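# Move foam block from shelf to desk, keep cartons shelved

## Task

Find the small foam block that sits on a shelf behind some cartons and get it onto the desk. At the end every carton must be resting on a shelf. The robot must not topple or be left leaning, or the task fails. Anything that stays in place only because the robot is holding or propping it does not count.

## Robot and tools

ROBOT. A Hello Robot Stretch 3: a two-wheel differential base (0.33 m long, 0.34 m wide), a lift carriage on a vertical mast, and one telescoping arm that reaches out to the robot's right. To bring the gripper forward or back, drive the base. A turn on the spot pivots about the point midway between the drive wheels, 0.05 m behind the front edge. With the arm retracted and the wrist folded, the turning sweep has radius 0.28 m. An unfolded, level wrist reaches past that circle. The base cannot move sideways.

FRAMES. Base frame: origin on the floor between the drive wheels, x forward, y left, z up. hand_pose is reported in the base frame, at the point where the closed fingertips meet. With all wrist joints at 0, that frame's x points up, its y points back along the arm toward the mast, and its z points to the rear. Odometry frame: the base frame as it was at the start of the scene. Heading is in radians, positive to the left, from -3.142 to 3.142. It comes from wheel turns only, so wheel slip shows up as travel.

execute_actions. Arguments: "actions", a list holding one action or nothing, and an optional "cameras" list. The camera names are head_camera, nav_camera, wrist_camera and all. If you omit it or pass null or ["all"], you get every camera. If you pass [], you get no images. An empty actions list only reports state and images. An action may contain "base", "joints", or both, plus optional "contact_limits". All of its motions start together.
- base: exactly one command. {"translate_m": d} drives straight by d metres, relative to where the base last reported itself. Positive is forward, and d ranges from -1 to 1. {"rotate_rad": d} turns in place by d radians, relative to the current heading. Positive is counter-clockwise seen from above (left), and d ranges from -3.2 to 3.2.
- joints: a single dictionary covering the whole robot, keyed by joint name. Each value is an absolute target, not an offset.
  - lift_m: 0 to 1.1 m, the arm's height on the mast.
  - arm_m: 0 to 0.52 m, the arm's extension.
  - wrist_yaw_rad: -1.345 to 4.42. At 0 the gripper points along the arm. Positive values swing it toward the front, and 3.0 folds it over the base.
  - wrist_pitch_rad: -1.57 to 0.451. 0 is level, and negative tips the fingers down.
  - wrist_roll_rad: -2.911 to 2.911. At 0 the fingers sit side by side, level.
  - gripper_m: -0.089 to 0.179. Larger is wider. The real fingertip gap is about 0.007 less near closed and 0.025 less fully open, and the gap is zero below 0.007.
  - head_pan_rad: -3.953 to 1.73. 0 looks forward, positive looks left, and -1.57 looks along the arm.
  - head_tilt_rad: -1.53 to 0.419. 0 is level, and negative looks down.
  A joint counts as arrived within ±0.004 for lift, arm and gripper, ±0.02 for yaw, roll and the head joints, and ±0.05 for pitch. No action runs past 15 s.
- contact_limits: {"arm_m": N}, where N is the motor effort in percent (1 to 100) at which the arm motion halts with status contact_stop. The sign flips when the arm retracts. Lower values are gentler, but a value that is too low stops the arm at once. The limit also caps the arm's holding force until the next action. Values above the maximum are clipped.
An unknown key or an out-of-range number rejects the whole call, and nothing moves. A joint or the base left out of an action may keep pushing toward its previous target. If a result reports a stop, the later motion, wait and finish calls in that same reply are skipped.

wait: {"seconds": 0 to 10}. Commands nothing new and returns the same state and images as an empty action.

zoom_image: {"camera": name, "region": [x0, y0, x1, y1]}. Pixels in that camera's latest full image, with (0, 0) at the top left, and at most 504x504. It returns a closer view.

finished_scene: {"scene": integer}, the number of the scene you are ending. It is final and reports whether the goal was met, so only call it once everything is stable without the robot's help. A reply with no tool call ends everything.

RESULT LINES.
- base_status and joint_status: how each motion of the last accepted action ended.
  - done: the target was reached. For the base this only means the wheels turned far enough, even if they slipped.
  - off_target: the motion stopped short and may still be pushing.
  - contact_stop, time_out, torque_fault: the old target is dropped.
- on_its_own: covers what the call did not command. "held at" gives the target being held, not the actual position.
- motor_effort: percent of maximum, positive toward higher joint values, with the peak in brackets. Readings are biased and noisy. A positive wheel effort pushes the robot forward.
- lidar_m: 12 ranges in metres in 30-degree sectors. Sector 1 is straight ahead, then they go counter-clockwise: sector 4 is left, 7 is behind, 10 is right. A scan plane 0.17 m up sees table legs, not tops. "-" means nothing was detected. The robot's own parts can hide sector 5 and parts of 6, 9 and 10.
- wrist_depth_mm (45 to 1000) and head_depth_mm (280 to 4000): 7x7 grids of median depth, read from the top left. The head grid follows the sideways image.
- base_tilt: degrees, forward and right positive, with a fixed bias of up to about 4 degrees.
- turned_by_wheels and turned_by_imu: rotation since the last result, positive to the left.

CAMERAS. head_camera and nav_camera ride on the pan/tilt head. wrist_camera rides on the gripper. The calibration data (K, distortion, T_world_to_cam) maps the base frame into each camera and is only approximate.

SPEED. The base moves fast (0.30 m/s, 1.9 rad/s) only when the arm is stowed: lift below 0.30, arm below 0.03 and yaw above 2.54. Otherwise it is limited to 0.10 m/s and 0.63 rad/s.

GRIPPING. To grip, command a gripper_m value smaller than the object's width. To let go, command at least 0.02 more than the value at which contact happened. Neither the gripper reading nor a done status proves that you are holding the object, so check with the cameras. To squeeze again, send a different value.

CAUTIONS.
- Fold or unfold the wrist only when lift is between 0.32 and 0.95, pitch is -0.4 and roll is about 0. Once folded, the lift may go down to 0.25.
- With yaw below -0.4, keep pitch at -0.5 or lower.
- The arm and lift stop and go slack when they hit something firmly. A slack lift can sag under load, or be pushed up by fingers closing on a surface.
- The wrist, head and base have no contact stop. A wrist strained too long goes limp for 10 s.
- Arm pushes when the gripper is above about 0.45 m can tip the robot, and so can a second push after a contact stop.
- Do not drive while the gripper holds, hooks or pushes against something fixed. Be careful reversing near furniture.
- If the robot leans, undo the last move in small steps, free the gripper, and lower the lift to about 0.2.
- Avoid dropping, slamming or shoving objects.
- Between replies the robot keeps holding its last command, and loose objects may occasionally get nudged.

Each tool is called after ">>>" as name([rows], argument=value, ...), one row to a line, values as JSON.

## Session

>>> execute_actions([
  {"joints":{"head_tilt_rad":-0.4}},
])

Scene clock: 0.80 s.
base_odometry: x=+0.000 y=+0.000 heading=+0.000 (m, m, rad; odometry frame)
turned_by_wheels: +0.000 (rad since the last result)
turned_by_imu: +0.000 (rad since the last result)
base_tilt: forward=-0.9 right=+2.1 (deg)
lidar_m: 1.73 2.06 1.71 2.25 2.16 2.23 2.31 2.22 2.30 1.66 1.58 1.63
head_depth_mm: 1915 1980 2030 2112 2164 1941 1548 / 2133 2225 2299 2368 2378 1931 1541 / 2154 2273 2409 2589 2554 1922 1537 / 2050 2149 2283 2457 2522 1904 1530 / 1946 2060 2122 2301 2386 1859 1529 / 1854 1959 1998 2170 2241 1888 1524 / 1775 1859 1901 2060 2197 1887 1519
base_status: not commanded
joint_positions: lift_m=+0.371 arm_m=+0.001 wrist_yaw_rad=+2.882 wrist_pitch_rad=-0.547 wrist_roll_rad=+0.016 gripper_m=+0.037 head_pan_rad=+0.007 head_tilt_rad=-0.395
joint_status: all done
motor_effort: left_wheel=+0(1) right_wheel=-1(1) lift_m=+30(30) arm_m=-1(1) wrist_yaw_rad=+0(0) wrist_pitch_rad=+4(4) wrist_roll_rad=+0(0) gripper_m=+0(0) head_pan_rad=+0(0) head_tilt_rad=-2(25) (%)
hand_pose: x=+0.0317 y=+0.0531 z=+0.3554 quat_wxyz=(+0.279, +0.705, +0.099, +0.645) (m; base frame)
wrist_depth_mm: - - - - - - - / - - - - - - - / - - - 968 921 901 918 / 819 - 771 767 754 713 709 / 682 676 660 651 637 616 601 / 585 569 - 547 - 532 522 / 501 507 - - 471 465 459
pictures: head_camera (sideways: a quarter turn clockwise sets it upright), nav_camera (sideways: a quarter turn counterclockwise sets it upright), wrist_camera
camera_calibration (this result's frames):
head_camera: T_world_to_cam=[[-0.335647, -0.0504217, -0.940637, 1.24577], [-0.0435495, 0.998329, -0.0379745, 0.0549415], [0.940981, 0.0282183, -0.337282, 0.384825], [0, 0, 0, 1]] pos_world=[0.0584195, -0.00289478, 1.3037]
nav_camera: T_world_to_cam=[[0.39829, -0.0466252, 0.916074, -1.14767], [0.00983409, -0.998433, -0.0550926, 0.121623], [0.917207, 0.0309516, -0.397207, 0.472085], [0, 0, 0, 1]] pos_world=[0.0229087, 0.0533106, 1.24557]
wrist_camera: T_world_to_cam=[[0.967329, -0.245634, -0.0627622, 0.0138207], [-0.202957, -0.601921, -0.772334, 0.351462], [0.151934, 0.759839, -0.632108, 0.345619], [0, 0, 0, 1]] pos_world=[0.00545104, -0.047668, 0.490782]
Images, in order (width x height): head_camera 896x504, nav_camera 672x504, wrist_camera 644x364.

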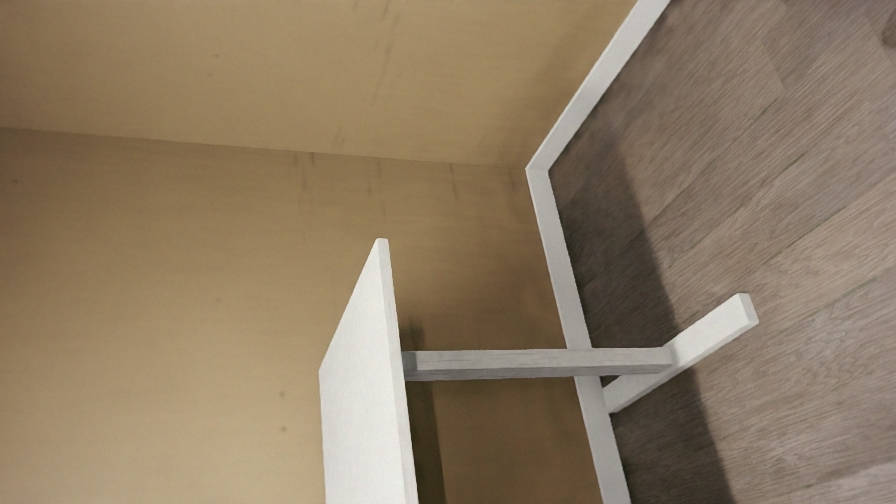

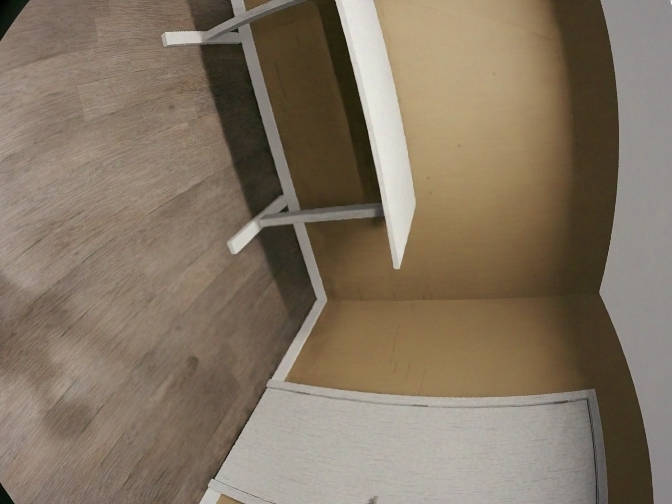

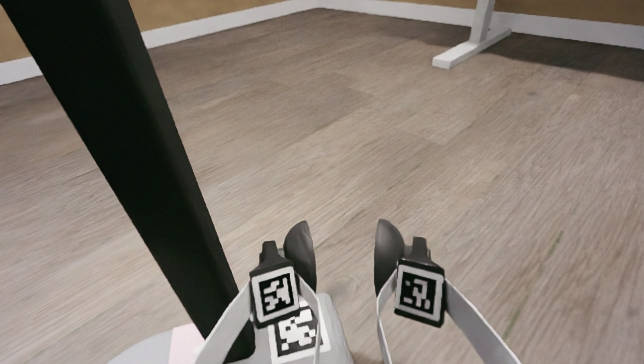

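>>> execute_actions([
  {"joints":{"head_pan_rad":-2.6,"lift_m":0.28,"wrist_pitch_rad":-0.4}},
], cameras=["nav_camera","head_camera"])

Scene clock: 3.00 s.
base_odometry: x=+0.000 y=+0.000 heading=+0.000 (m, m, rad; odometry frame)
turned_by_wheels: +0.000 (rad since the last result)
turned_by_imu: +0.000 (rad since the last result)
base_tilt: forward=-0.9 right=+2.0 (deg)
lidar_m: 1.73 2.07 1.71 2.24 2.17 2.23 2.31 2.22 2.31 1.66 1.58 1.63
head_depth_mm: 2270 2273 2359 2527 2435 1939 1556 / 2298 2439 2599 2722 2583 1925 1547 / 2319 2459 2571 2745 2544 1919 1538 / 2326 2457 2592 2773 2515 1914 1538 / 2292 2331 2478 2576 2416 1896 1528 / 2323 2437 2578 2686 2450 1899 1521 / 2326 2423 2616 2769 2458 1880 1516
base_status: not commanded
joint_positions: lift_m=+0.280 arm_m=+0.001 wrist_yaw_rad=+2.882 wrist_pitch_rad=-0.424 wrist_roll_rad=+0.016 gripper_m=+0.037 head_pan_rad=-2.593 head_tilt_rad=-0.395
joint_status: all done
motor_effort: left_wheel=+0(1) right_wheel=-1(1) lift_m=+25(22) arm_m=-1(1) wrist_yaw_rad=+0(0) wrist_pitch_rad=+7(9) wrist_roll_rad=+0(0) gripper_m=+0(0) head_pan_rad=-3(39) head_tilt_rad=-2(2) (%)
hand_pose: x=+0.0361 y=+0.0699 z=+0.2915 quat_wxyz=(+0.238, +0.710, +0.057, +0.661) (m; base frame)
wrist_depth_mm: - - - - - - - / - - - - - - - / - - - - - - 947 / 860 - 806 777 743 737 712 / 662 - 632 631 627 582 573 / 534 524 539 502 - 490 482 / 457 468 - 433 421 421 409
pictures: head_camera (sideways: a quarter turn clockwise sets it upright), nav_camera (sideways: a quarter turn counterclockwise sets it upright)
camera_calibration (this result's frames):
head_camera: T_world_to_cam=[[0.26187, 0.216405, -0.940528, 1.24198], [0.55201, -0.832973, -0.0379627, 0.0512931], [-0.79165, -0.509239, -0.337588, 0.395793], [0, 0, 0, 1]] pos_world=[-0.0402235, -0.0244929, 1.30368]
nav_camera: T_world_to_cam=[[-0.365571, -0.16554, 0.915944, -1.14284], [-0.523148, 0.850459, -0.0550935, 0.124876], [-0.769853, -0.499315, -0.397506, 0.482765], [0, 0, 0, 1]] pos_world=[0.0191969, -0.0543359, 1.24556]
Images, in order (width x height): head_camera 896x504, nav_camera 672x504.

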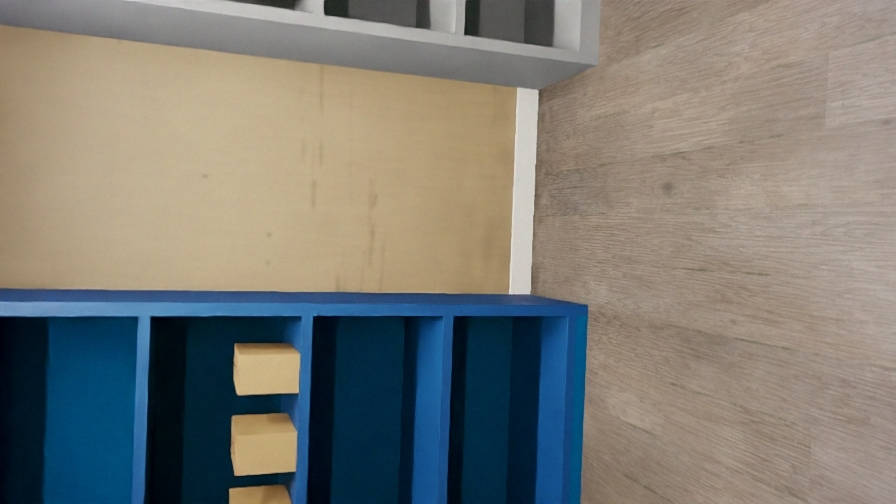

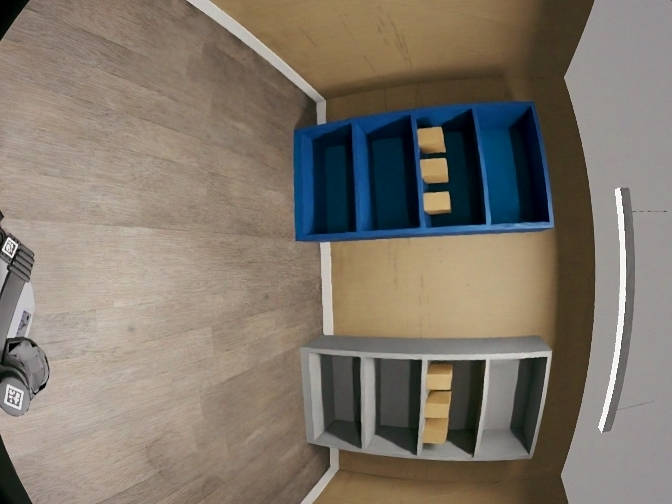

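>>> execute_actions([
  {"base":{"rotate_rad":-2.31},"joints":{"head_pan_rad":-0.3,"gripper_m":0}},
], cameras=[])

>>> execute_actions([
  {"base":{"translate_m":1}},
], cameras=["nav_camera","head_camera"])

>>> execute_actions([
  {"base":{"translate_m":0.76}},
], cameras=[])

>>> execute_actions([
  {"base":{"rotate_rad":1.26},"joints":{"head_pan_rad":-1.6,"head_tilt_rad":-0.5}},
], cameras=[])

>>> execute_actions([
  {"joints":{"lift_m":0.9}},
], cameras=["nav_camera","head_camera"])

Scene clock: 6.90 s.
base_odometry: x=+0.000 y=+0.000 heading=-2.310 (m, m, rad; odometry frame)
turned_by_wheels: -2.310 (rad since the last result)
turned_by_imu: -2.303 (rad since the last result)
base_tilt: forward=-0.9 right=+2.0 (deg)
lidar_m: 2.22 1.81 1.59 1.59 1.86 1.73 1.72 2.44 2.16 2.16 2.54 2.30
head_depth_mm: 2145 2241 2279 2516 2435 1936 1552 / 2310 2423 2542 2705 2474 1943 1543 / 2306 2440 2576 2741 2558 1918 1540 / 2309 2419 2592 2741 2525 1904 1527 / 2277 2388 2531 2639 2438 1900 1526 / 2307 2406 2586 2659 2408 1901 1521 / 2291 2415 2574 2669 2413 1892 1513
base_status: done
joint_positions: lift_m=+0.280 arm_m=+0.001 wrist_yaw_rad=+2.882 wrist_pitch_rad=-0.424 wrist_roll_rad=+0.016 gripper_m=+0.000 head_pan_rad=-0.307 head_tilt_rad=-0.396
joint_status: all done
motor_effort: left_wheel=+3(13) right_wheel=-5(10) lift_m=+25(25) arm_m=-1(1) wrist_yaw_rad=+0(0) wrist_pitch_rad=+8(8) wrist_roll_rad=-1(0) gripper_m=-2(82) head_pan_rad=+3(39) head_tilt_rad=-1(2) (%)
hand_pose: x=+0.0361 y=+0.0699 z=+0.2915 quat_wxyz=(+0.238, +0.710, +0.057, +0.661) (m; base frame)
wrist_depth_mm: - - - - - - - / - - - - - - - / - - - - - - 925 / 864 - 798 786 750 732 712 / 651 - 631 643 605 592 572 / 540 527 519 - 510 493 483 / 453 462 - - 412 416 418
pictures: none
No camera images: the call's "cameras" was empty. Leave "cameras" out to get every camera's image.

Scene clock: 12.00 s.
base_odometry: x=-0.674 y=-0.739 heading=-2.310 (m, m, rad; odometry frame)
turned_by_wheels: +0.000 (rad since the last result)
turned_by_imu: +0.007 (rad since the last result)
base_tilt: forward=-0.9 right=+2.0 (deg)
lidar_m: 1.48 1.47 1.30 1.30 1.54 2.59 2.71 2.77 2.45 2.46 1.57 1.26
head_depth_mm: 1474 1558 1664 1748 1871 1928 1550 / 1474 1568 1657 1752 1869 1932 1543 / 1339 1532 1627 1736 1884 1908 1544 / 1444 1558 1599 1731 1504 1741 1525 / 1452 1549 1225 1758 1573 1788 1525 / 1456 1549 1406 1752 1568 1780 1516 / 1451 1556 1239 1751 1558 1775 1511
base_status: done
joint_positions: lift_m=+0.280 arm_m=+0.001 wrist_yaw_rad=+2.882 wrist_pitch_rad=-0.423 wrist_roll_rad=+0.016 gripper_m=+0.000 head_pan_rad=-0.307 head_tilt_rad=-0.396
joint_status: not commanded
motor_effort: left_wheel=+2(12) right_wheel=-4(6) lift_m=+25(25) arm_m=-1(2) wrist_yaw_rad=+0(0) wrist_pitch_rad=+8(7) wrist_roll_rad=+0(0) gripper_m=-2(2) head_pan_rad=+3(3) head_tilt_rad=-1(1) (%)
hand_pose: x=+0.0361 y=+0.0699 z=+0.2916 quat_wxyz=(+0.237, +0.710, +0.056, +0.661) (m; base frame)
wrist_depth_mm: - - - - - - - / - - - - - - - / - - - - - - 966 / 866 - 812 776 778 728 715 / 646 - 632 651 599 592 579 / 531 518 522 - 505 494 476 / 453 456 - - 412 416 415
pictures: head_camera (sideways: a quarter turn clockwise sets it upright), nav_camera (sideways: a quarter turn counterclockwise sets it upright)
camera_calibration (this result's frames):
head_camera: T_world_to_cam=[[-0.336003, 0.0561664, -0.940185, 1.24518], [0.267085, 0.962926, -0.0379256, 0.0529828], [0.903199, -0.263852, -0.338547, 0.386702], [0, 0, 0, 1]] pos_world=[0.0549656, -0.018924, 1.30363]
nav_camera: T_world_to_cam=[[0.365553, -0.167813, 0.915538, -1.14677], [-0.299301, -0.952567, -0.0550961, 0.123513], [0.881357, -0.253881, -0.39844, 0.473909], [0, 0, 0, 1]] pos_world=[0.0384901, 0.0455284, 1.24554]
Images, in order (width x height): head_camera 896x504, nav_camera 672x504.

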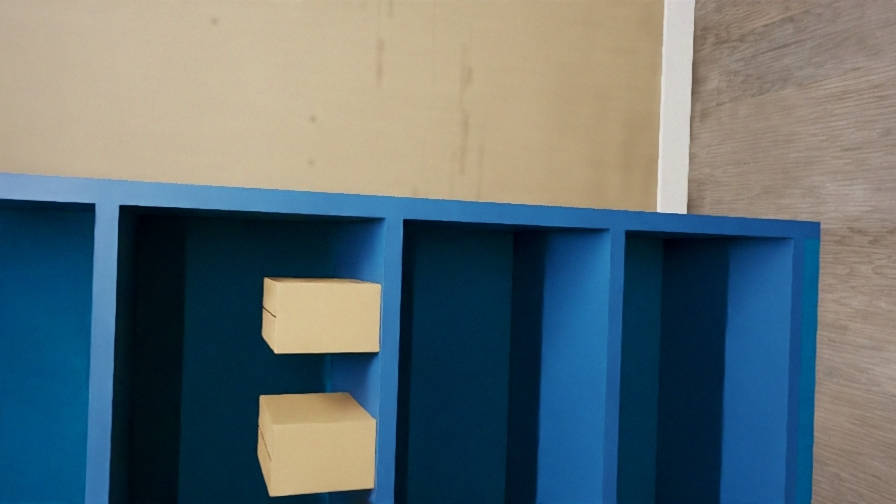

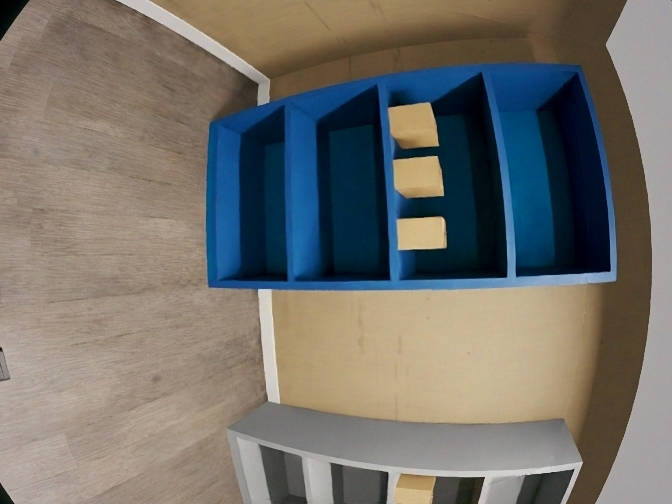

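Scene clock: 16.40 s.
base_odometry: x=-1.185 y=-1.301 heading=-2.310 (m, m, rad; odometry frame)
turned_by_wheels: +0.000 (rad since the last result)
turned_by_imu: +0.005 (rad since the last result)
base_tilt: forward=-0.9 right=+2.1 (deg)
lidar_m: 0.99 0.77 1.07 1.07 1.28 2.31 3.46 3.02 2.68 1.28 0.61 0.62
head_depth_mm: 617 873 909 535 574 908 869 / 627 877 908 526 561 1105 917 / 638 878 912 536 567 1101 915 / 649 878 930 928 618 1096 909 / 664 881 917 689 589 1100 906 / 676 883 914 530 563 1104 903 / 691 882 921 532 563 1106 901
base_status: done
joint_positions: lift_m=+0.280 arm_m=+0.001 wrist_yaw_rad=+2.882 wrist_pitch_rad=-0.423 wrist_roll_rad=+0.016 gripper_m=+0.000 head_pan_rad=-0.307 head_tilt_rad=-0.396
joint_status: not commanded
motor_effort: left_wheel=+1(11) right_wheel=-3(7) lift_m=+25(25) arm_m=-1(1) wrist_yaw_rad=+0(0) wrist_pitch_rad=+7(7) wrist_roll_rad=+0(0) gripper_m=-2(2) head_pan_rad=+3(3) head_tilt_rad=-1(2) (%)
hand_pose: x=+0.0361 y=+0.0699 z=+0.2917 quat_wxyz=(+0.237, +0.710, +0.056, +0.661) (m; base frame)
wrist_depth_mm: - - - - 966 947 909 / - - - - - - - / - - - - - - 906 / 848 - 785 781 751 733 657 / 656 - 632 648 608 586 583 / 536 533 527 - 517 482 476 / 459 468 - - 418 418 410
pictures: none
No camera images: the call's "cameras" was empty. Leave "cameras" out to get every camera's image.

Scene clock: 18.40 s.
base_odometry: x=-1.185 y=-1.301 heading=-1.050 (m, m, rad; odometry frame)
turned_by_wheels: +1.260 (rad since the last result)
turned_by_imu: +1.256 (rad since the last result)
base_tilt: forward=-0.9 right=+2.0 (deg)
lidar_m: 1.07 1.11 1.52 3.27 3.46 2.78 2.68 1.28 0.61 0.99 0.78 0.77
head_depth_mm: 822 871 801 664 775 861 809 / 832 888 533 558 1071 1022 840 / 832 889 540 564 1132 1015 836 / 829 890 946 722 1137 1011 832 / 829 890 926 680 1131 1010 834 / 827 879 525 557 1133 1002 830 / 829 888 524 556 1131 1000 829
base_status: done
joint_positions: lift_m=+0.280 arm_m=+0.001 wrist_yaw_rad=+2.882 wrist_pitch_rad=-0.423 wrist_roll_rad=+0.016 gripper_m=+0.000 head_pan_rad=-1.593 head_tilt_rad=-0.495
joint_status: all done
motor_effort: left_wheel=-4(10) right_wheel=+2(10) lift_m=+25(25) arm_m=-1(2) wrist_yaw_rad=+0(0) wrist_pitch_rad=+7(8) wrist_roll_rad=+0(0) gripper_m=-3(2) head_pan_rad=-3(36) head_tilt_rad=-2(14) (%)
hand_pose: x=+0.0361 y=+0.0699 z=+0.2917 quat_wxyz=(+0.237, +0.710, +0.056, +0.661) (m; base frame)
wrist_depth_mm: - - - - - - 933 / - - - - - - 981 / - - - - - - 906 / 859 - 818 784 739 735 705 / 661 - 625 652 603 596 571 / 533 533 532 - 504 489 480 / 458 464 - - 419 419 409
pictures: none
No camera images: the call's "cameras" was empty. Leave "cameras" out to get every camera's image.

Scene clock: 24.87 s.
base_odometry: x=-1.185 y=-1.301 heading=-1.050 (m, m, rad; odometry frame)
turned_by_wheels: +0.000 (rad since the last result)
turned_by_imu: -0.001 (rad since the last result)
base_tilt: forward=-0.9 right=+2.1 (deg)
lidar_m: 1.07 1.11 1.51 3.26 3.47 2.77 2.67 1.28 0.61 0.99 0.78 0.77
head_depth_mm: 824 869 798 664 775 864 823 / 829 890 532 558 1069 1022 840 / 830 888 539 564 1133 1015 835 / 831 886 948 720 1135 1015 835 / 828 888 928 681 1132 1007 832 / 826 878 525 554 1128 1010 831 / 828 890 524 556 1128 1000 830
base_status: not commanded
joint_positions: lift_m=+0.900 arm_m=+0.001 wrist_yaw_rad=+2.882 wrist_pitch_rad=-0.423 wrist_roll_rad=+0.016 gripper_m=+0.000 head_pan_rad=-1.593 head_tilt_rad=-0.495
joint_status: all done
motor_effort: left_wheel=-3(3) right_wheel=+2(2) lift_m=+34(36) arm_m=-2(2) wrist_yaw_rad=+0(0) wrist_pitch_rad=+7(8) wrist_roll_rad=+0(0) gripper_m=-2(2) head_pan_rad=-3(2) head_tilt_rad=-2(2) (%)
hand_pose: x=+0.0361 y=+0.0700 z=+0.9114 quat_wxyz=(+0.237, +0.710, +0.056, +0.661) (m; base frame)
wrist_depth_mm: - - - - - - 933 / - - - - - - 956 / - - - - - - - / - - - - - - - / - - - - - - - / - - - - - - - / - - - - - - -
pictures: head_camera (sideways: a quarter turn clockwise sets it upright), nav_camera (sideways: a quarter turn counterclockwise sets it upright)
camera_calibration (this result's frames):
head_camera: T_world_to_cam=[[-0.0384957, 0.428895, -0.902534, 1.19423], [0.999258, 0.0177915, -0.0341665, 0.0436181], [0.00140357, -0.903179, -0.429262, 0.510254], [0, 0, 0, 1]] pos_world=[0.00167095, -0.0521261, 1.29836]
nav_camera: T_world_to_cam=[[-0.060289, -0.485908, 0.871928, -1.08728], [-0.998169, 0.0250038, -0.0550837, 0.127753], [0.00496409, -0.873652, -0.486526, 0.593876], [0, 0, 0, 1]] pos_world=[0.0590201, -0.012673, 1.24401]
Images, in order (width x height): head_camera 896x504, nav_camera 672x504.

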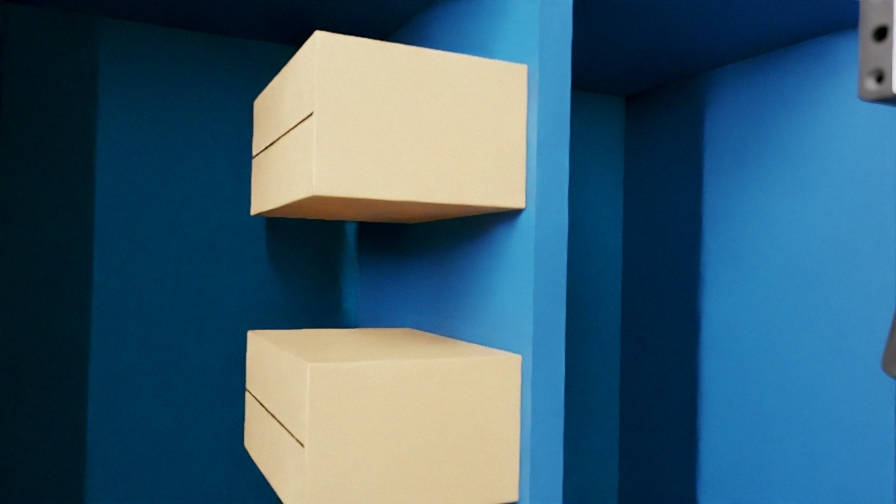

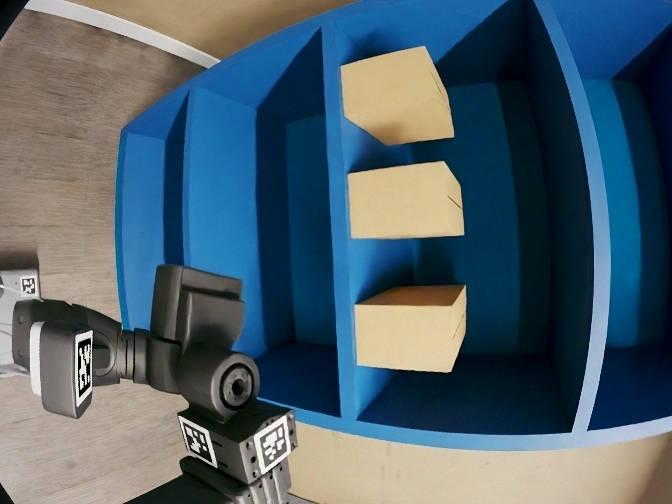

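>>> execute_actions([
  {"base":{"translate_m":0.03},"joints":{"wrist_yaw_rad":0,"lift_m":0.95}},
], cameras=[])

>>> execute_actions([
  {"joints":{"wrist_pitch_rad":-0.15,"lift_m":1.1,"arm_m":0.08}},
], cameras=["wrist_camera"])

>>> execute_actions([
  {"joints":{"arm_m":0.51},"contact_limits":{"arm_m":8}},
], cameras=[])

>>> execute_actions([
  {"joints":{"wrist_pitch_rad":-0.75}},
], cameras=["wrist_camera","head_camera"])

Scene clock: 28.30 s.
base_odometry: x=-1.170 y=-1.327 heading=-1.050 (m, m, rad; odometry frame)
turned_by_wheels: +0.000 (rad since the last result)
turned_by_imu: -0.001 (rad since the last result)
base_tilt: forward=-0.9 right=+2.0 (deg)
lidar_m: 1.04 1.08 1.48 3.28 3.50 2.81 2.14 1.30 0.62 0.99 0.75 0.76
head_depth_mm: 828 888 532 565 858 956 - / 831 885 532 557 1135 1038 - / 829 892 669 640 1129 1100 - / 829 886 946 720 1137 1095 - / 830 887 584 570 1134 1008 831 / 828 879 524 556 1130 1006 829 / 827 887 530 572 1133 1002 828
base_status: done
joint_positions: lift_m=+0.950 arm_m=+0.001 wrist_yaw_rad=+0.002 wrist_pitch_rad=-0.422 wrist_roll_rad=+0.016 gripper_m=+0.000 head_pan_rad=-1.593 head_tilt_rad=-0.495
joint_status: all done
motor_effort: left_wheel=-3(5) right_wheel=+2(7) lift_m=+34(36) arm_m=-1(1) wrist_yaw_rad=-3(6) wrist_pitch_rad=+7(7) wrist_roll_rad=+0(0) gripper_m=-2(2) head_pan_rad=-3(3) head_tilt_rad=-2(2) (%)
hand_pose: x=-0.0210 y=-0.3702 z=+0.9615 quat_wxyz=(+0.686, +0.148, -0.696, -0.149) (m; base frame)
wrist_depth_mm: 348 278 273 641 270 268 345 / 344 349 297 385 290 289 314 / 317 313 311 305 305 298 317 / 588 830 861 860 828 542 348 / 595 771 835 853 799 538 376 / 582 691 693 - 679 551 - / 569 594 581 573 553 526 -
pictures: none
No camera images: the call's "cameras" was empty. Leave "cameras" out to get every camera's image.

Scene clock: 30.50 s.
base_odometry: x=-1.170 y=-1.327 heading=-1.050 (m, m, rad; odometry frame)
turned_by_wheels: +0.000 (rad since the last result)
turned_by_imu: +0.000 (rad since the last result)
base_tilt: forward=-1.0 right=+2.1 (deg)
lidar_m: 1.04 1.08 1.47 3.29 3.53 2.81 2.14 1.30 0.62 0.99 0.75 0.76
head_depth_mm: - - - - 911 950 841 / 821 - - - 1152 1021 839 / 819 - - - 1159 1016 838 / 828 877 949 682 1147 1015 832 / 830 888 582 570 1131 1008 832 / 826 878 525 556 1136 1007 828 / 827 887 531 570 1131 997 828
base_status: not commanded
joint_positions: lift_m=+1.100 arm_m=+0.080 wrist_yaw_rad=+0.002 wrist_pitch_rad=-0.175 wrist_roll_rad=+0.016 gripper_m=+0.000 head_pan_rad=-1.593 head_tilt_rad=-0.495
joint_status: all done
motor_effort: left_wheel=-3(3) right_wheel=+1(2) lift_m=+34(36) arm_m=+1(1) wrist_yaw_rad=-2(3) wrist_pitch_rad=+8(7) wrist_roll_rad=-1(0) gripper_m=-2(2) head_pan_rad=-3(3) head_tilt_rad=-2(2) (%)
hand_pose: x=-0.0211 y=-0.4728 z=+1.1701 quat_wxyz=(+0.699, +0.062, -0.709, -0.062) (m; base frame)
wrist_depth_mm: 581 600 604 598 591 525 340 / 598 627 613 614 615 526 343 / 595 664 647 658 641 528 347 / 375 421 312 675 315 273 350 / 340 256 251 576 247 242 334 / 336 270 267 - 256 257 355 / 331 329 280 343 295 272 321
pictures: wrist_camera
camera_calibration (this result's frames):
wrist_camera: T_world_to_cam=[[-0.997915, -0.0344526, -0.054582, 0.0356205], [0.0412294, 0.310393, -0.949714, 1.2974], [0.049662, -0.949984, -0.308325, 0.0788104], [0, 0, 0, 1]] pos_world=[-0.0218589, -0.326609, 1.25841]
Images, in order (width x height): wrist_camera 644x364.

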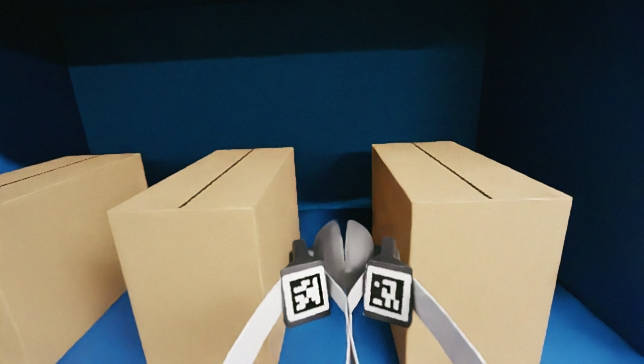

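Scene clock: 34.87 s.
base_odometry: x=-1.170 y=-1.327 heading=-1.050 (m, m, rad; odometry frame)
turned_by_wheels: +0.000 (rad since the last result)
turned_by_imu: -0.001 (rad since the last result)
base_tilt: forward=-0.9 right=+2.1 (deg)
lidar_m: 1.04 1.08 1.47 3.30 3.52 2.82 2.14 1.31 0.62 0.99 0.75 0.76
head_depth_mm: 815 897 532 558 856 950 842 / 820 897 532 556 1141 1016 840 / 819 - 668 640 1134 1013 836 / 828 890 954 718 1132 1009 835 / 828 886 582 570 1130 1007 830 / 827 880 525 556 1133 1007 827 / 830 884 529 569 1130 1000 825
base_status: not commanded
joint_positions: lift_m=+1.100 arm_m=+0.510 wrist_yaw_rad=+0.001 wrist_pitch_rad=-0.175 wrist_roll_rad=+0.016 gripper_m=+0.000 head_pan_rad=-1.593 head_tilt_rad=-0.495
joint_status: all done
motor_effort: left_wheel=-3(4) right_wheel=+1(2) lift_m=+34(34) arm_m=+1(1) wrist_yaw_rad=-1(2) wrist_pitch_rad=+8(8) wrist_roll_rad=+0(0) gripper_m=-2(2) head_pan_rad=-2(3) head_tilt_rad=-2(2) (%)
contact_limits: arm_m 8 (drawing in: default 16, maximum 26; extending or still: default 20, maximum 33)
hand_pose: x=-0.0213 y=-0.9028 z=+1.1701 quat_wxyz=(+0.699, +0.062, -0.710, -0.062) (m; base frame)
wrist_depth_mm: 218 216 215 213 211 209 208 / 229 227 224 224 221 220 217 / 240 239 236 234 233 228 227 / 254 251 247 246 243 239 237 / 267 266 261 257 254 252 251 / 280 281 278 - 266 265 266 / 299 295 294 293 290 277 283
pictures: none
No camera images: the call's "cameras" was empty. Leave "cameras" out to get every camera's image.

Scene clock: 36.03 s.
base_odometry: x=-1.170 y=-1.327 heading=-1.050 (m, m, rad; odometry frame)
turned_by_wheels: +0.000 (rad since the last result)
turned_by_imu: +0.000 (rad since the last result)
base_tilt: forward=-0.9 right=+2.1 (deg)
lidar_m: 1.04 1.08 1.47 3.29 3.52 2.81 2.14 1.30 0.62 0.99 0.75 0.76
head_depth_mm: 816 897 532 558 859 951 842 / 820 900 531 558 1137 1022 840 / 820 - 662 640 1136 1017 837 / 829 882 937 720 1130 1013 833 / 829 887 581 570 1127 1006 832 / 829 878 524 555 1137 1004 831 / 827 887 530 571 1131 1003 827
base_status: not commanded
joint_positions: lift_m=+1.100 arm_m=+0.510 wrist_yaw_rad=+0.001 wrist_pitch_rad=-0.758 wrist_roll_rad=+0.016 gripper_m=+0.000 head_pan_rad=-1.593 head_tilt_rad=-0.495
joint_status: all done
motor_effort: left_wheel=-4(3) right_wheel=+2(2) lift_m=+34(34) arm_m=+1(1) wrist_yaw_rad=-1(1) wrist_pitch_rad=+2(6) wrist_roll_rad=+0(0) gripper_m=-3(2) head_pan_rad=-3(3) head_tilt_rad=-2(2) (%)
hand_pose: x=-0.0214 y=-0.8242 z=+1.0449 quat_wxyz=(+0.652, +0.260, -0.662, -0.264) (m; base frame)
wrist_depth_mm: 236 236 236 236 234 236 236 / 269 269 271 267 270 269 261 / 307 302 302 298 293 292 62 / - 276 270 266 259 253 63 / - 234 238 240 231 215 63 / - 104 212 - 209 99 63 / - 103 168 188 182 99 64
pictures: head_camera (sideways: a quarter turn clockwise sets it upright), wrist_camera
camera_calibration (this result's frames):
head_camera: T_world_to_cam=[[-0.0384334, 0.428901, -0.902534, 1.19423], [0.99926, 0.0176464, -0.0341665, 0.0436181], [0.00127244, -0.903179, -0.429262, 0.510255], [0, 0, 0, 1]] pos_world=[0.00166338, -0.0521254, 1.29836]
wrist_camera: T_world_to_cam=[[-0.997975, 0.00211666, -0.0635744, 0.0558833], [0.0413049, 0.781632, -0.622371, 1.33396], [0.0483744, -0.623736, -0.780137, 0.468239], [0, 0, 0, 1]] pos_world=[-0.0219797, -0.750724, 1.19906]
Images, in order (width x height): head_camera 896x504, wrist_camera 644x364.

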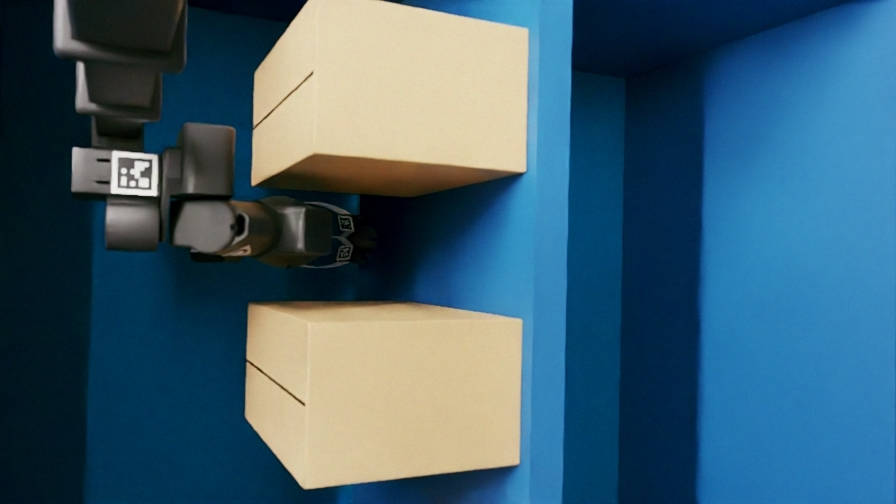

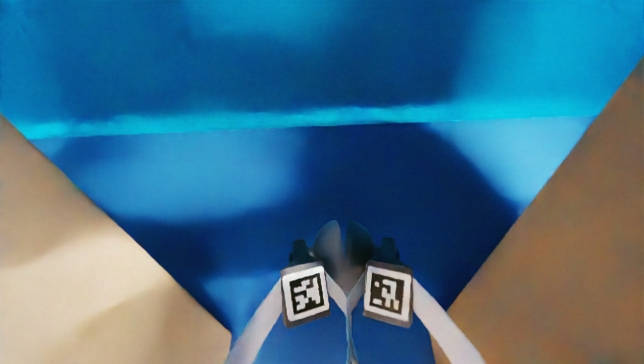

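>>> execute_actions([
  {"joints":{"wrist_pitch_rad":0.07,"arm_m":0.48}},
], cameras=[])

>>> execute_actions([
  {"base":{"translate_m":0.24}},
], cameras=["head_camera"])

Scene clock: 38.07 s.
base_odometry: x=-1.170 y=-1.327 heading=-1.050 (m, m, rad; odometry frame)
turned_by_wheels: +0.000 (rad since the last result)
turned_by_imu: +0.000 (rad since the last result)
base_tilt: forward=-0.9 right=+2.1 (deg)
lidar_m: 1.04 1.08 1.47 3.29 3.53 2.81 2.13 1.30 0.62 0.99 0.75 0.76
head_depth_mm: 815 898 532 558 858 949 844 / 822 896 531 556 1136 1020 839 / 822 - 670 641 1133 1016 837 / 829 882 946 720 1133 1013 833 / 826 887 582 570 1133 1007 830 / 829 876 525 556 1137 1000 827 / 826 884 530 569 1130 1002 826
base_status: not commanded
joint_positions: lift_m=+1.100 arm_m=+0.480 wrist_yaw_rad=+0.001 wrist_pitch_rad=+0.042 wrist_roll_rad=+0.016 gripper_m=+0.000 head_pan_rad=-1.593 head_tilt_rad=-0.495
joint_status: all done
motor_effort: left_wheel=-3(4) right_wheel=+2(2) lift_m=+34(34) arm_m=-3(3) wrist_yaw_rad=-2(1) wrist_pitch_rad=+9(9) wrist_roll_rad=-1(0) gripper_m=-2(2) head_pan_rad=-2(3) head_tilt_rad=-1(2) (%)
hand_pose: x=-0.0212 y=-0.8823 z=+1.2252 quat_wxyz=(+0.702, -0.014, -0.712, +0.015) (m; base frame)
wrist_depth_mm: 269 268 262 262 258 253 250 / 273 269 266 263 261 258 253 / 278 275 270 269 265 260 259 / 279 277 275 272 269 264 261 / 284 283 279 274 270 269 265 / 289 286 281 - 276 272 269 / 294 290 286 281 279 276 272
pictures: none
No camera images: the call's "cameras" was empty. Leave "cameras" out to get every camera's image.

Scene clock: 41.67 s.
base_odometry: x=-1.051 y=-1.535 heading=-1.050 (m, m, rad; odometry frame)
turned_by_wheels: +0.000 (rad since the last result)
turned_by_imu: +0.000 (rad since the last result)
base_tilt: forward=-0.9 right=+2.1 (deg)
lidar_m: 0.80 0.83 1.13 3.10 3.86 3.05 2.36 0.77 0.78 0.99 0.61 0.83
head_depth_mm: 813 902 948 733 1133 1025 845 / 820 896 945 730 1140 1017 840 / 820 - 946 726 1134 1015 837 / 827 882 589 621 1136 1013 835 / 826 884 526 556 1133 1005 832 / 826 876 522 554 1136 1006 830 / 825 869 523 554 872 945 825
base_status: done
joint_positions: lift_m=+1.100 arm_m=+0.480 wrist_yaw_rad=+0.000 wrist_pitch_rad=+0.044 wrist_roll_rad=+0.015 gripper_m=+0.000 head_pan_rad=-1.593 head_tilt_rad=-0.495
joint_status: not commanded
motor_effort: left_wheel=-5(8) right_wheel=+5(10) lift_m=+33(34) arm_m=-3(3) wrist_yaw_rad=+0(1) wrist_pitch_rad=+8(10) wrist_roll_rad=+0(0) gripper_m=-2(2) head_pan_rad=-2(3) head_tilt_rad=-2(2) (%)
hand_pose: x=-0.0214 y=-0.8823 z=+1.2257 quat_wxyz=(+0.702, -0.015, -0.712, +0.016) (m; base frame)
wrist_depth_mm: 270 266 263 260 256 255 253 / 275 272 266 263 261 257 255 / 276 273 270 268 266 260 257 / 281 276 273 270 268 265 260 / 285 282 277 272 270 266 264 / 290 287 281 - 274 272 267 / 293 292 287 281 278 273 271
pictures: head_camera (sideways: a quarter turn clockwise sets it upright)
camera_calibration (this result's frames):
head_camera: T_world_to_cam=[[-0.0384332, 0.428901, -0.902534, 1.19423], [0.99926, 0.0176459, -0.0341665, 0.0436181], [0.00127201, -0.903179, -0.429262, 0.510255], [0, 0, 0, 1]] pos_world=[0.00166336, -0.0521254, 1.29836]
Images, in order (width x height): head_camera 896x504.

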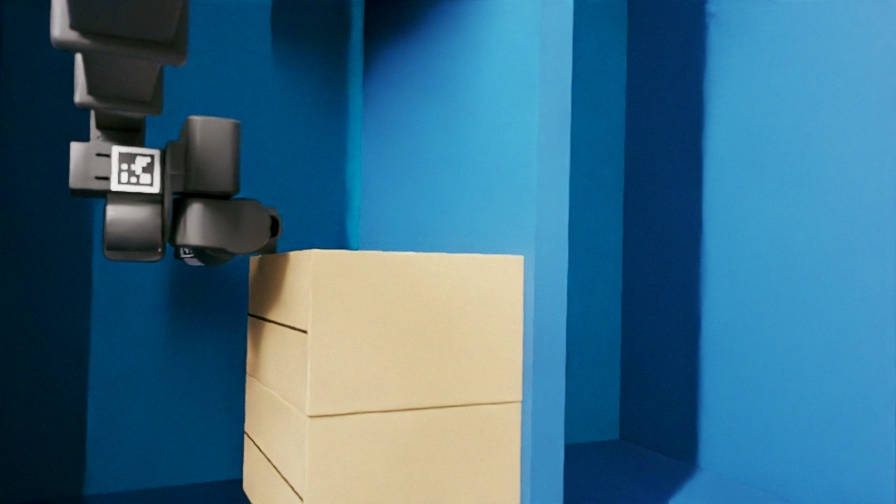

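It slid the cartons left; harmless. Look behind.

>>> execute_actions([
  {"base":{"translate_m":-0.03},"joints":{"arm_m":0.52,"wrist_pitch_rad":-0.7}},
], cameras=["wrist_camera"])

Scene clock: 44.60 s.
base_odometry: x=-1.066 y=-1.509 heading=-1.050 (m, m, rad; odometry frame)
turned_by_wheels: +0.000 (rad since the last result)
turned_by_imu: -0.001 (rad since the last result)
base_tilt: forward=-0.9 right=+2.1 (deg)
lidar_m: 0.83 0.86 1.18 3.21 3.87 3.02 2.33 0.76 0.75 0.99 0.62 0.86
head_depth_mm: 815 901 946 735 1135 1025 842 / 819 895 947 728 1134 1020 839 / 820 - 943 724 1138 1016 838 / 827 881 935 719 1131 1013 834 / 826 887 527 555 1133 1010 830 / 826 878 523 555 1132 1004 829 / 827 879 523 554 967 976 828
base_status: done
joint_positions: lift_m=+1.100 arm_m=+0.520 wrist_yaw_rad=+0.000 wrist_pitch_rad=-0.709 wrist_roll_rad=+0.015 gripper_m=+0.000 head_pan_rad=-1.593 head_tilt_rad=-0.495
joint_status: all done
motor_effort: left_wheel=-3(8) right_wheel=+2(5) lift_m=+33(33) arm_m=+1(1) wrist_yaw_rad=+0(0) wrist_pitch_rad=+2(7) wrist_roll_rad=+0(0) gripper_m=-2(2) head_pan_rad=-2(2) head_tilt_rad=-2(2) (%)
hand_pose: x=-0.0215 y=-0.8435 z=+1.0534 quat_wxyz=(+0.658, +0.244, -0.668, -0.248) (m; base frame)
wrist_depth_mm: 219 219 220 219 217 218 216 / 249 248 249 245 246 248 246 / 286 287 285 286 285 284 282 / 312 297 288 281 275 271 265 / - 253 250 253 242 238 233 / - 78 221 - 217 209 208 / - 77 189 195 190 188 187
pictures: wrist_camera
camera_calibration (this result's frames):
wrist_camera: T_world_to_cam=[[-0.997989, -0.000751089, -0.0633883, 0.053777], [0.041355, 0.750141, -0.659984, 1.36744], [0.0480459, -0.661277, -0.748601, 0.398001], [0, 0, 0, 1]] pos_world=[-0.022004, -0.762543, 1.20384]
Images, in order (width x height): wrist_camera 644x364.

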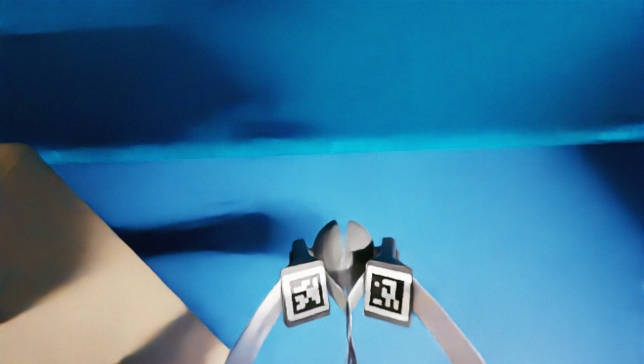

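>>> execute_actions([
  {"base":{"translate_m":-0.03},"joints":{"wrist_yaw_rad":0.45,"wrist_pitch_rad":-0.5}},
], cameras=["wrist_camera"])

Scene clock: 47.40 s.
base_odometry: x=-1.081 y=-1.483 heading=-1.050 (m, m, rad; odometry frame)
turned_by_wheels: +0.000 (rad since the last result)
turned_by_imu: -0.001 (rad since the last result)
base_tilt: forward=-1.0 right=+2.0 (deg)
lidar_m: 0.86 0.90 1.22 3.30 3.87 2.98 2.30 1.43 0.73 0.99 0.64 0.90
head_depth_mm: 814 904 938 708 1133 1026 841 / 820 896 950 729 1139 1021 840 / 820 - 945 726 1132 1015 838 / 827 - 956 720 1134 1013 833 / 827 889 647 646 1133 1006 833 / 826 877 524 556 1136 1007 830 / 826 878 518 551 1059 1004 825
base_status: done
joint_positions: lift_m=+1.100 arm_m=+0.520 wrist_yaw_rad=+0.447 wrist_pitch_rad=-0.524 wrist_roll_rad=+0.015 gripper_m=+0.000 head_pan_rad=-1.593 head_tilt_rad=-0.495
joint_status: all done
motor_effort: left_wheel=-4(8) right_wheel=+3(8) lift_m=+34(33) arm_m=+1(1) wrist_yaw_rad=+4(10) wrist_pitch_rad=+7(8) wrist_roll_rad=+0(0) gripper_m=-2(2) head_pan_rad=-2(3) head_tilt_rad=-2(2) (%)
hand_pose: x=+0.0692 y=-0.8540 z=+1.0895 quat_wxyz=(+0.702, +0.330, -0.630, -0.030) (m; base frame)
wrist_depth_mm: 255 304 277 240 211 189 171 / 260 322 311 264 232 205 185 / 269 337 352 297 253 222 198 / 88 87 364 335 281 244 214 / - 70 84 319 297 269 235 / - 63 88 - 266 254 242 / - 63 87 228 221 222 217
pictures: wrist_camera
camera_calibration (this result's frames):
wrist_camera: T_world_to_cam=[[-0.894659, -0.442398, -0.0622123, -0.23903], [-0.228761, 0.573265, -0.786788, 1.40116], [0.383737, -0.689675, -0.61408, 0.219681], [0, 0, 0, 1]] pos_world=[0.0223812, -0.757475, 1.22245]
Images, in order (width x height): wrist_camera 644x364.

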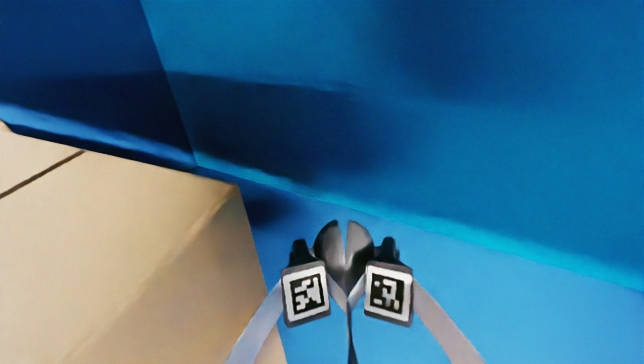

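>>> execute_actions([
  {"joints":{"wrist_yaw_rad":0,"wrist_pitch_rad":-0.15,"arm_m":0},"contact_limits":{"arm_m":10}},
], cameras=[])

>>> execute_actions([
  {"base":{"translate_m":-1}},
], cameras=[])

>>> execute_actions([
  {"base":{"translate_m":-0.5},"joints":{"lift_m":0.95}},
])

Scene clock: 53.33 s.
base_odometry: x=-1.081 y=-1.483 heading=-1.050 (m, m, rad; odometry frame)
turned_by_wheels: +0.000 (rad since the last result)
turned_by_imu: -0.001 (rad since the last result)
base_tilt: forward=-0.9 right=+2.0 (deg)
lidar_m: 0.86 0.89 1.22 3.28 3.84 2.99 2.30 1.43 0.73 0.99 0.64 0.89
head_depth_mm: 813 - - - - - - / 815 - - - - - - / 814 - - - - - - / 822 - - - - 1009 816 / 829 889 925 645 1135 1006 832 / 827 878 525 555 1133 1001 828 / 827 878 520 552 1057 1002 828
base_status: not commanded
joint_positions: lift_m=+1.100 arm_m=+0.002 wrist_yaw_rad=+0.001 wrist_pitch_rad=-0.176 wrist_roll_rad=+0.015 gripper_m=+0.000 head_pan_rad=-1.593 head_tilt_rad=-0.495
joint_status: all done
joint sent to its limit — the command would take arm_m past its lower limit, so that joint was sent only as far as its limit.
motor_effort: left_wheel=-3(4) right_wheel=+2(3) lift_m=+34(33) arm_m=-3(2) wrist_yaw_rad=-1(3) wrist_pitch_rad=+8(9) wrist_roll_rad=+0(0) gripper_m=-2(2) head_pan_rad=-3(3) head_tilt_rad=-2(2) (%)
contact_limits: arm_m 10 (drawing in: default 16, maximum 26; extending or still: default 20, maximum 33)
hand_pose: x=-0.0213 y=-0.3946 z=+1.1699 quat_wxyz=(+0.699, +0.062, -0.709, -0.063) (m; base frame)
wrist_depth_mm: 403 576 664 652 655 644 539 / 402 574 701 704 682 669 556 / 399 533 725 722 719 694 512 / 358 330 330 755 756 425 310 / 342 335 335 631 570 440 324 / 361 361 357 - 442 400 336 / 371 367 363 360 357 350 346
pictures: none
No camera images: the call's "cameras" was empty. Leave "cameras" out to get every camera's image.

Scene clock: 64.57 s.
base_odometry: x=-1.578 y=-0.615 heading=-1.051 (m, m, rad; odometry frame)
turned_by_wheels: +0.000 (rad since the last result)
turned_by_imu: -0.010 (rad since the last result)
base_tilt: forward=-0.9 right=+2.1 (deg)
lidar_m: 1.86 1.93 2.62 3.40 2.71 1.96 1.89 1.35 0.66 1.01 0.72 1.40
head_depth_mm: 838 - - - - - - / 834 - - - - - - / 836 - - - - - - / 840 - - - - 1273 1365 / 848 907 978 1060 1162 1272 1365 / 849 908 977 1063 1155 1270 1372 / 847 906 975 1058 1153 1269 1361
base_status: done
joint_positions: lift_m=+1.100 arm_m=+0.002 wrist_yaw_rad=+0.001 wrist_pitch_rad=-0.176 wrist_roll_rad=+0.015 gripper_m=+0.000 head_pan_rad=-1.593 head_tilt_rad=-0.495
joint_status: not commanded
motor_effort: left_wheel=-2(8) right_wheel=+1(2) lift_m=+34(34) arm_m=-3(3) wrist_yaw_rad=-1(1) wrist_pitch_rad=+9(8) wrist_roll_rad=+0(0) gripper_m=-2(2) head_pan_rad=-2(3) head_tilt_rad=-2(2) (%)
hand_pose: x=-0.0213 y=-0.3946 z=+1.1699 quat_wxyz=(+0.699, +0.062, -0.709, -0.063) (m; base frame)
wrist_depth_mm: 549 671 692 675 681 606 397 / 542 718 731 694 695 620 403 / 549 732 747 756 744 615 411 / 538 759 780 792 795 626 406 / 535 758 838 805 808 633 411 / 527 755 897 - 837 628 415 / 522 750 918 940 928 649 418
pictures: none
No camera images: the call's "cameras" was empty. Leave "cameras" out to get every camera's image.

Scene clock: 70.53 s.
base_odometry: x=-1.827 y=-0.182 heading=-1.051 (m, m, rad; odometry frame)
turned_by_wheels: +0.000 (rad since the last result)
turned_by_imu: -0.005 (rad since the last result)
base_tilt: forward=-0.9 right=+2.0 (deg)
lidar_m: 2.36 2.43 3.26 3.26 2.00 1.46 1.39 0.92 1.04 0.56 1.05 1.11
head_depth_mm: 845 904 943 716 1155 1076 - / 841 904 547 580 1154 1020 - / 842 902 540 573 601 - - / 839 900 938 648 599 - - / 830 890 947 716 1024 978 832 / 505 512 524 567 612 685 765 / 450 890 972 1060 1161 1277 1362
base_status: done
joint_positions: lift_m=+0.950 arm_m=+0.002 wrist_yaw_rad=+0.001 wrist_pitch_rad=-0.175 wrist_roll_rad=+0.015 gripper_m=+0.000 head_pan_rad=-1.593 head_tilt_rad=-0.495
joint_status: all done
motor_effort: left_wheel=-1(7) right_wheel=+0(4) lift_m=+25(27) arm_m=-3(3) wrist_yaw_rad=-1(1) wrist_pitch_rad=+8(8) wrist_roll_rad=+0(0) gripper_m=-2(2) head_pan_rad=-3(3) head_tilt_rad=-2(2) (%)
hand_pose: x=-0.0213 y=-0.3946 z=+1.0205 quat_wxyz=(+0.699, +0.062, -0.709, -0.062) (m; base frame)
wrist_depth_mm: 710 685 370 667 287 658 284 / 730 720 364 701 296 425 296 / 771 768 357 605 311 436 307 / 811 798 340 332 324 364 317 / 854 846 331 326 812 792 761 / 903 880 385 - 825 827 799 / 954 919 511 699 695 706 696
pictures: head_camera (sideways: a quarter turn clockwise sets it upright), nav_camera (sideways: a quarter turn counterclockwise sets it upright), wrist_camera
camera_calibration (this result's frames):
head_camera: T_world_to_cam=[[-0.0384336, 0.428901, -0.902534, 1.19423], [0.99926, 0.0176468, -0.0341665, 0.0436181], [0.00127276, -0.903179, -0.429262, 0.510255], [0, 0, 0, 1]] pos_world=[0.0016634, -0.0521254, 1.29836]
nav_camera: T_world_to_cam=[[-0.0603594, -0.485899, 0.871928, -1.08728], [-0.998165, 0.0251484, -0.0550837, 0.127753], [0.00483755, -0.873653, -0.486526, 0.593876], [0, 0, 0, 1]] pos_world=[0.0590183, -0.0126806, 1.24401]
wrist_camera: T_world_to_cam=[[-0.997953, -0.0338804, -0.0542477, 0.0298735], [0.0410966, 0.310225, -0.949774, 1.13107], [0.0490078, -0.950059, -0.308198, 0.106772], [0, 0, 0, 1]] pos_world=[-0.0219036, -0.248436, 1.10879]
Images, in order (width x height): head_camera 896x504, nav_camera 672x504, wrist_camera 644x364.

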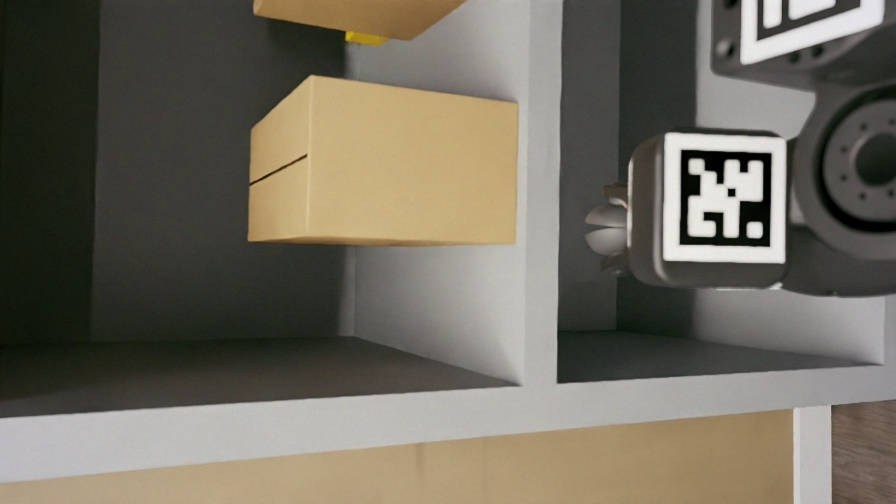

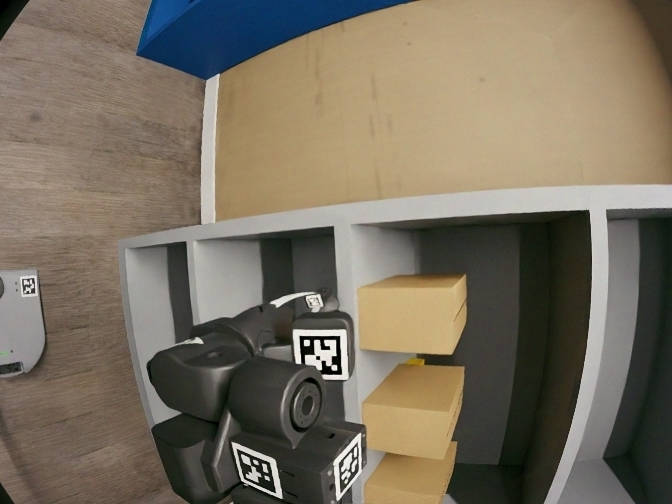

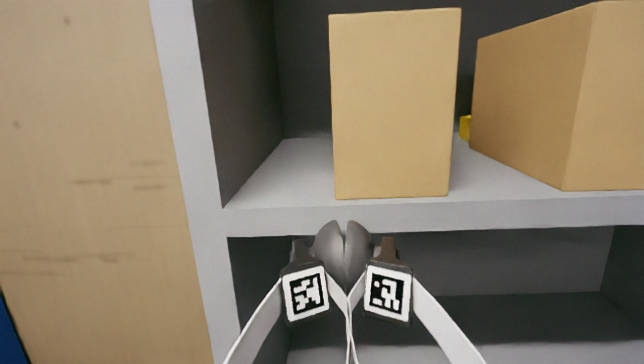

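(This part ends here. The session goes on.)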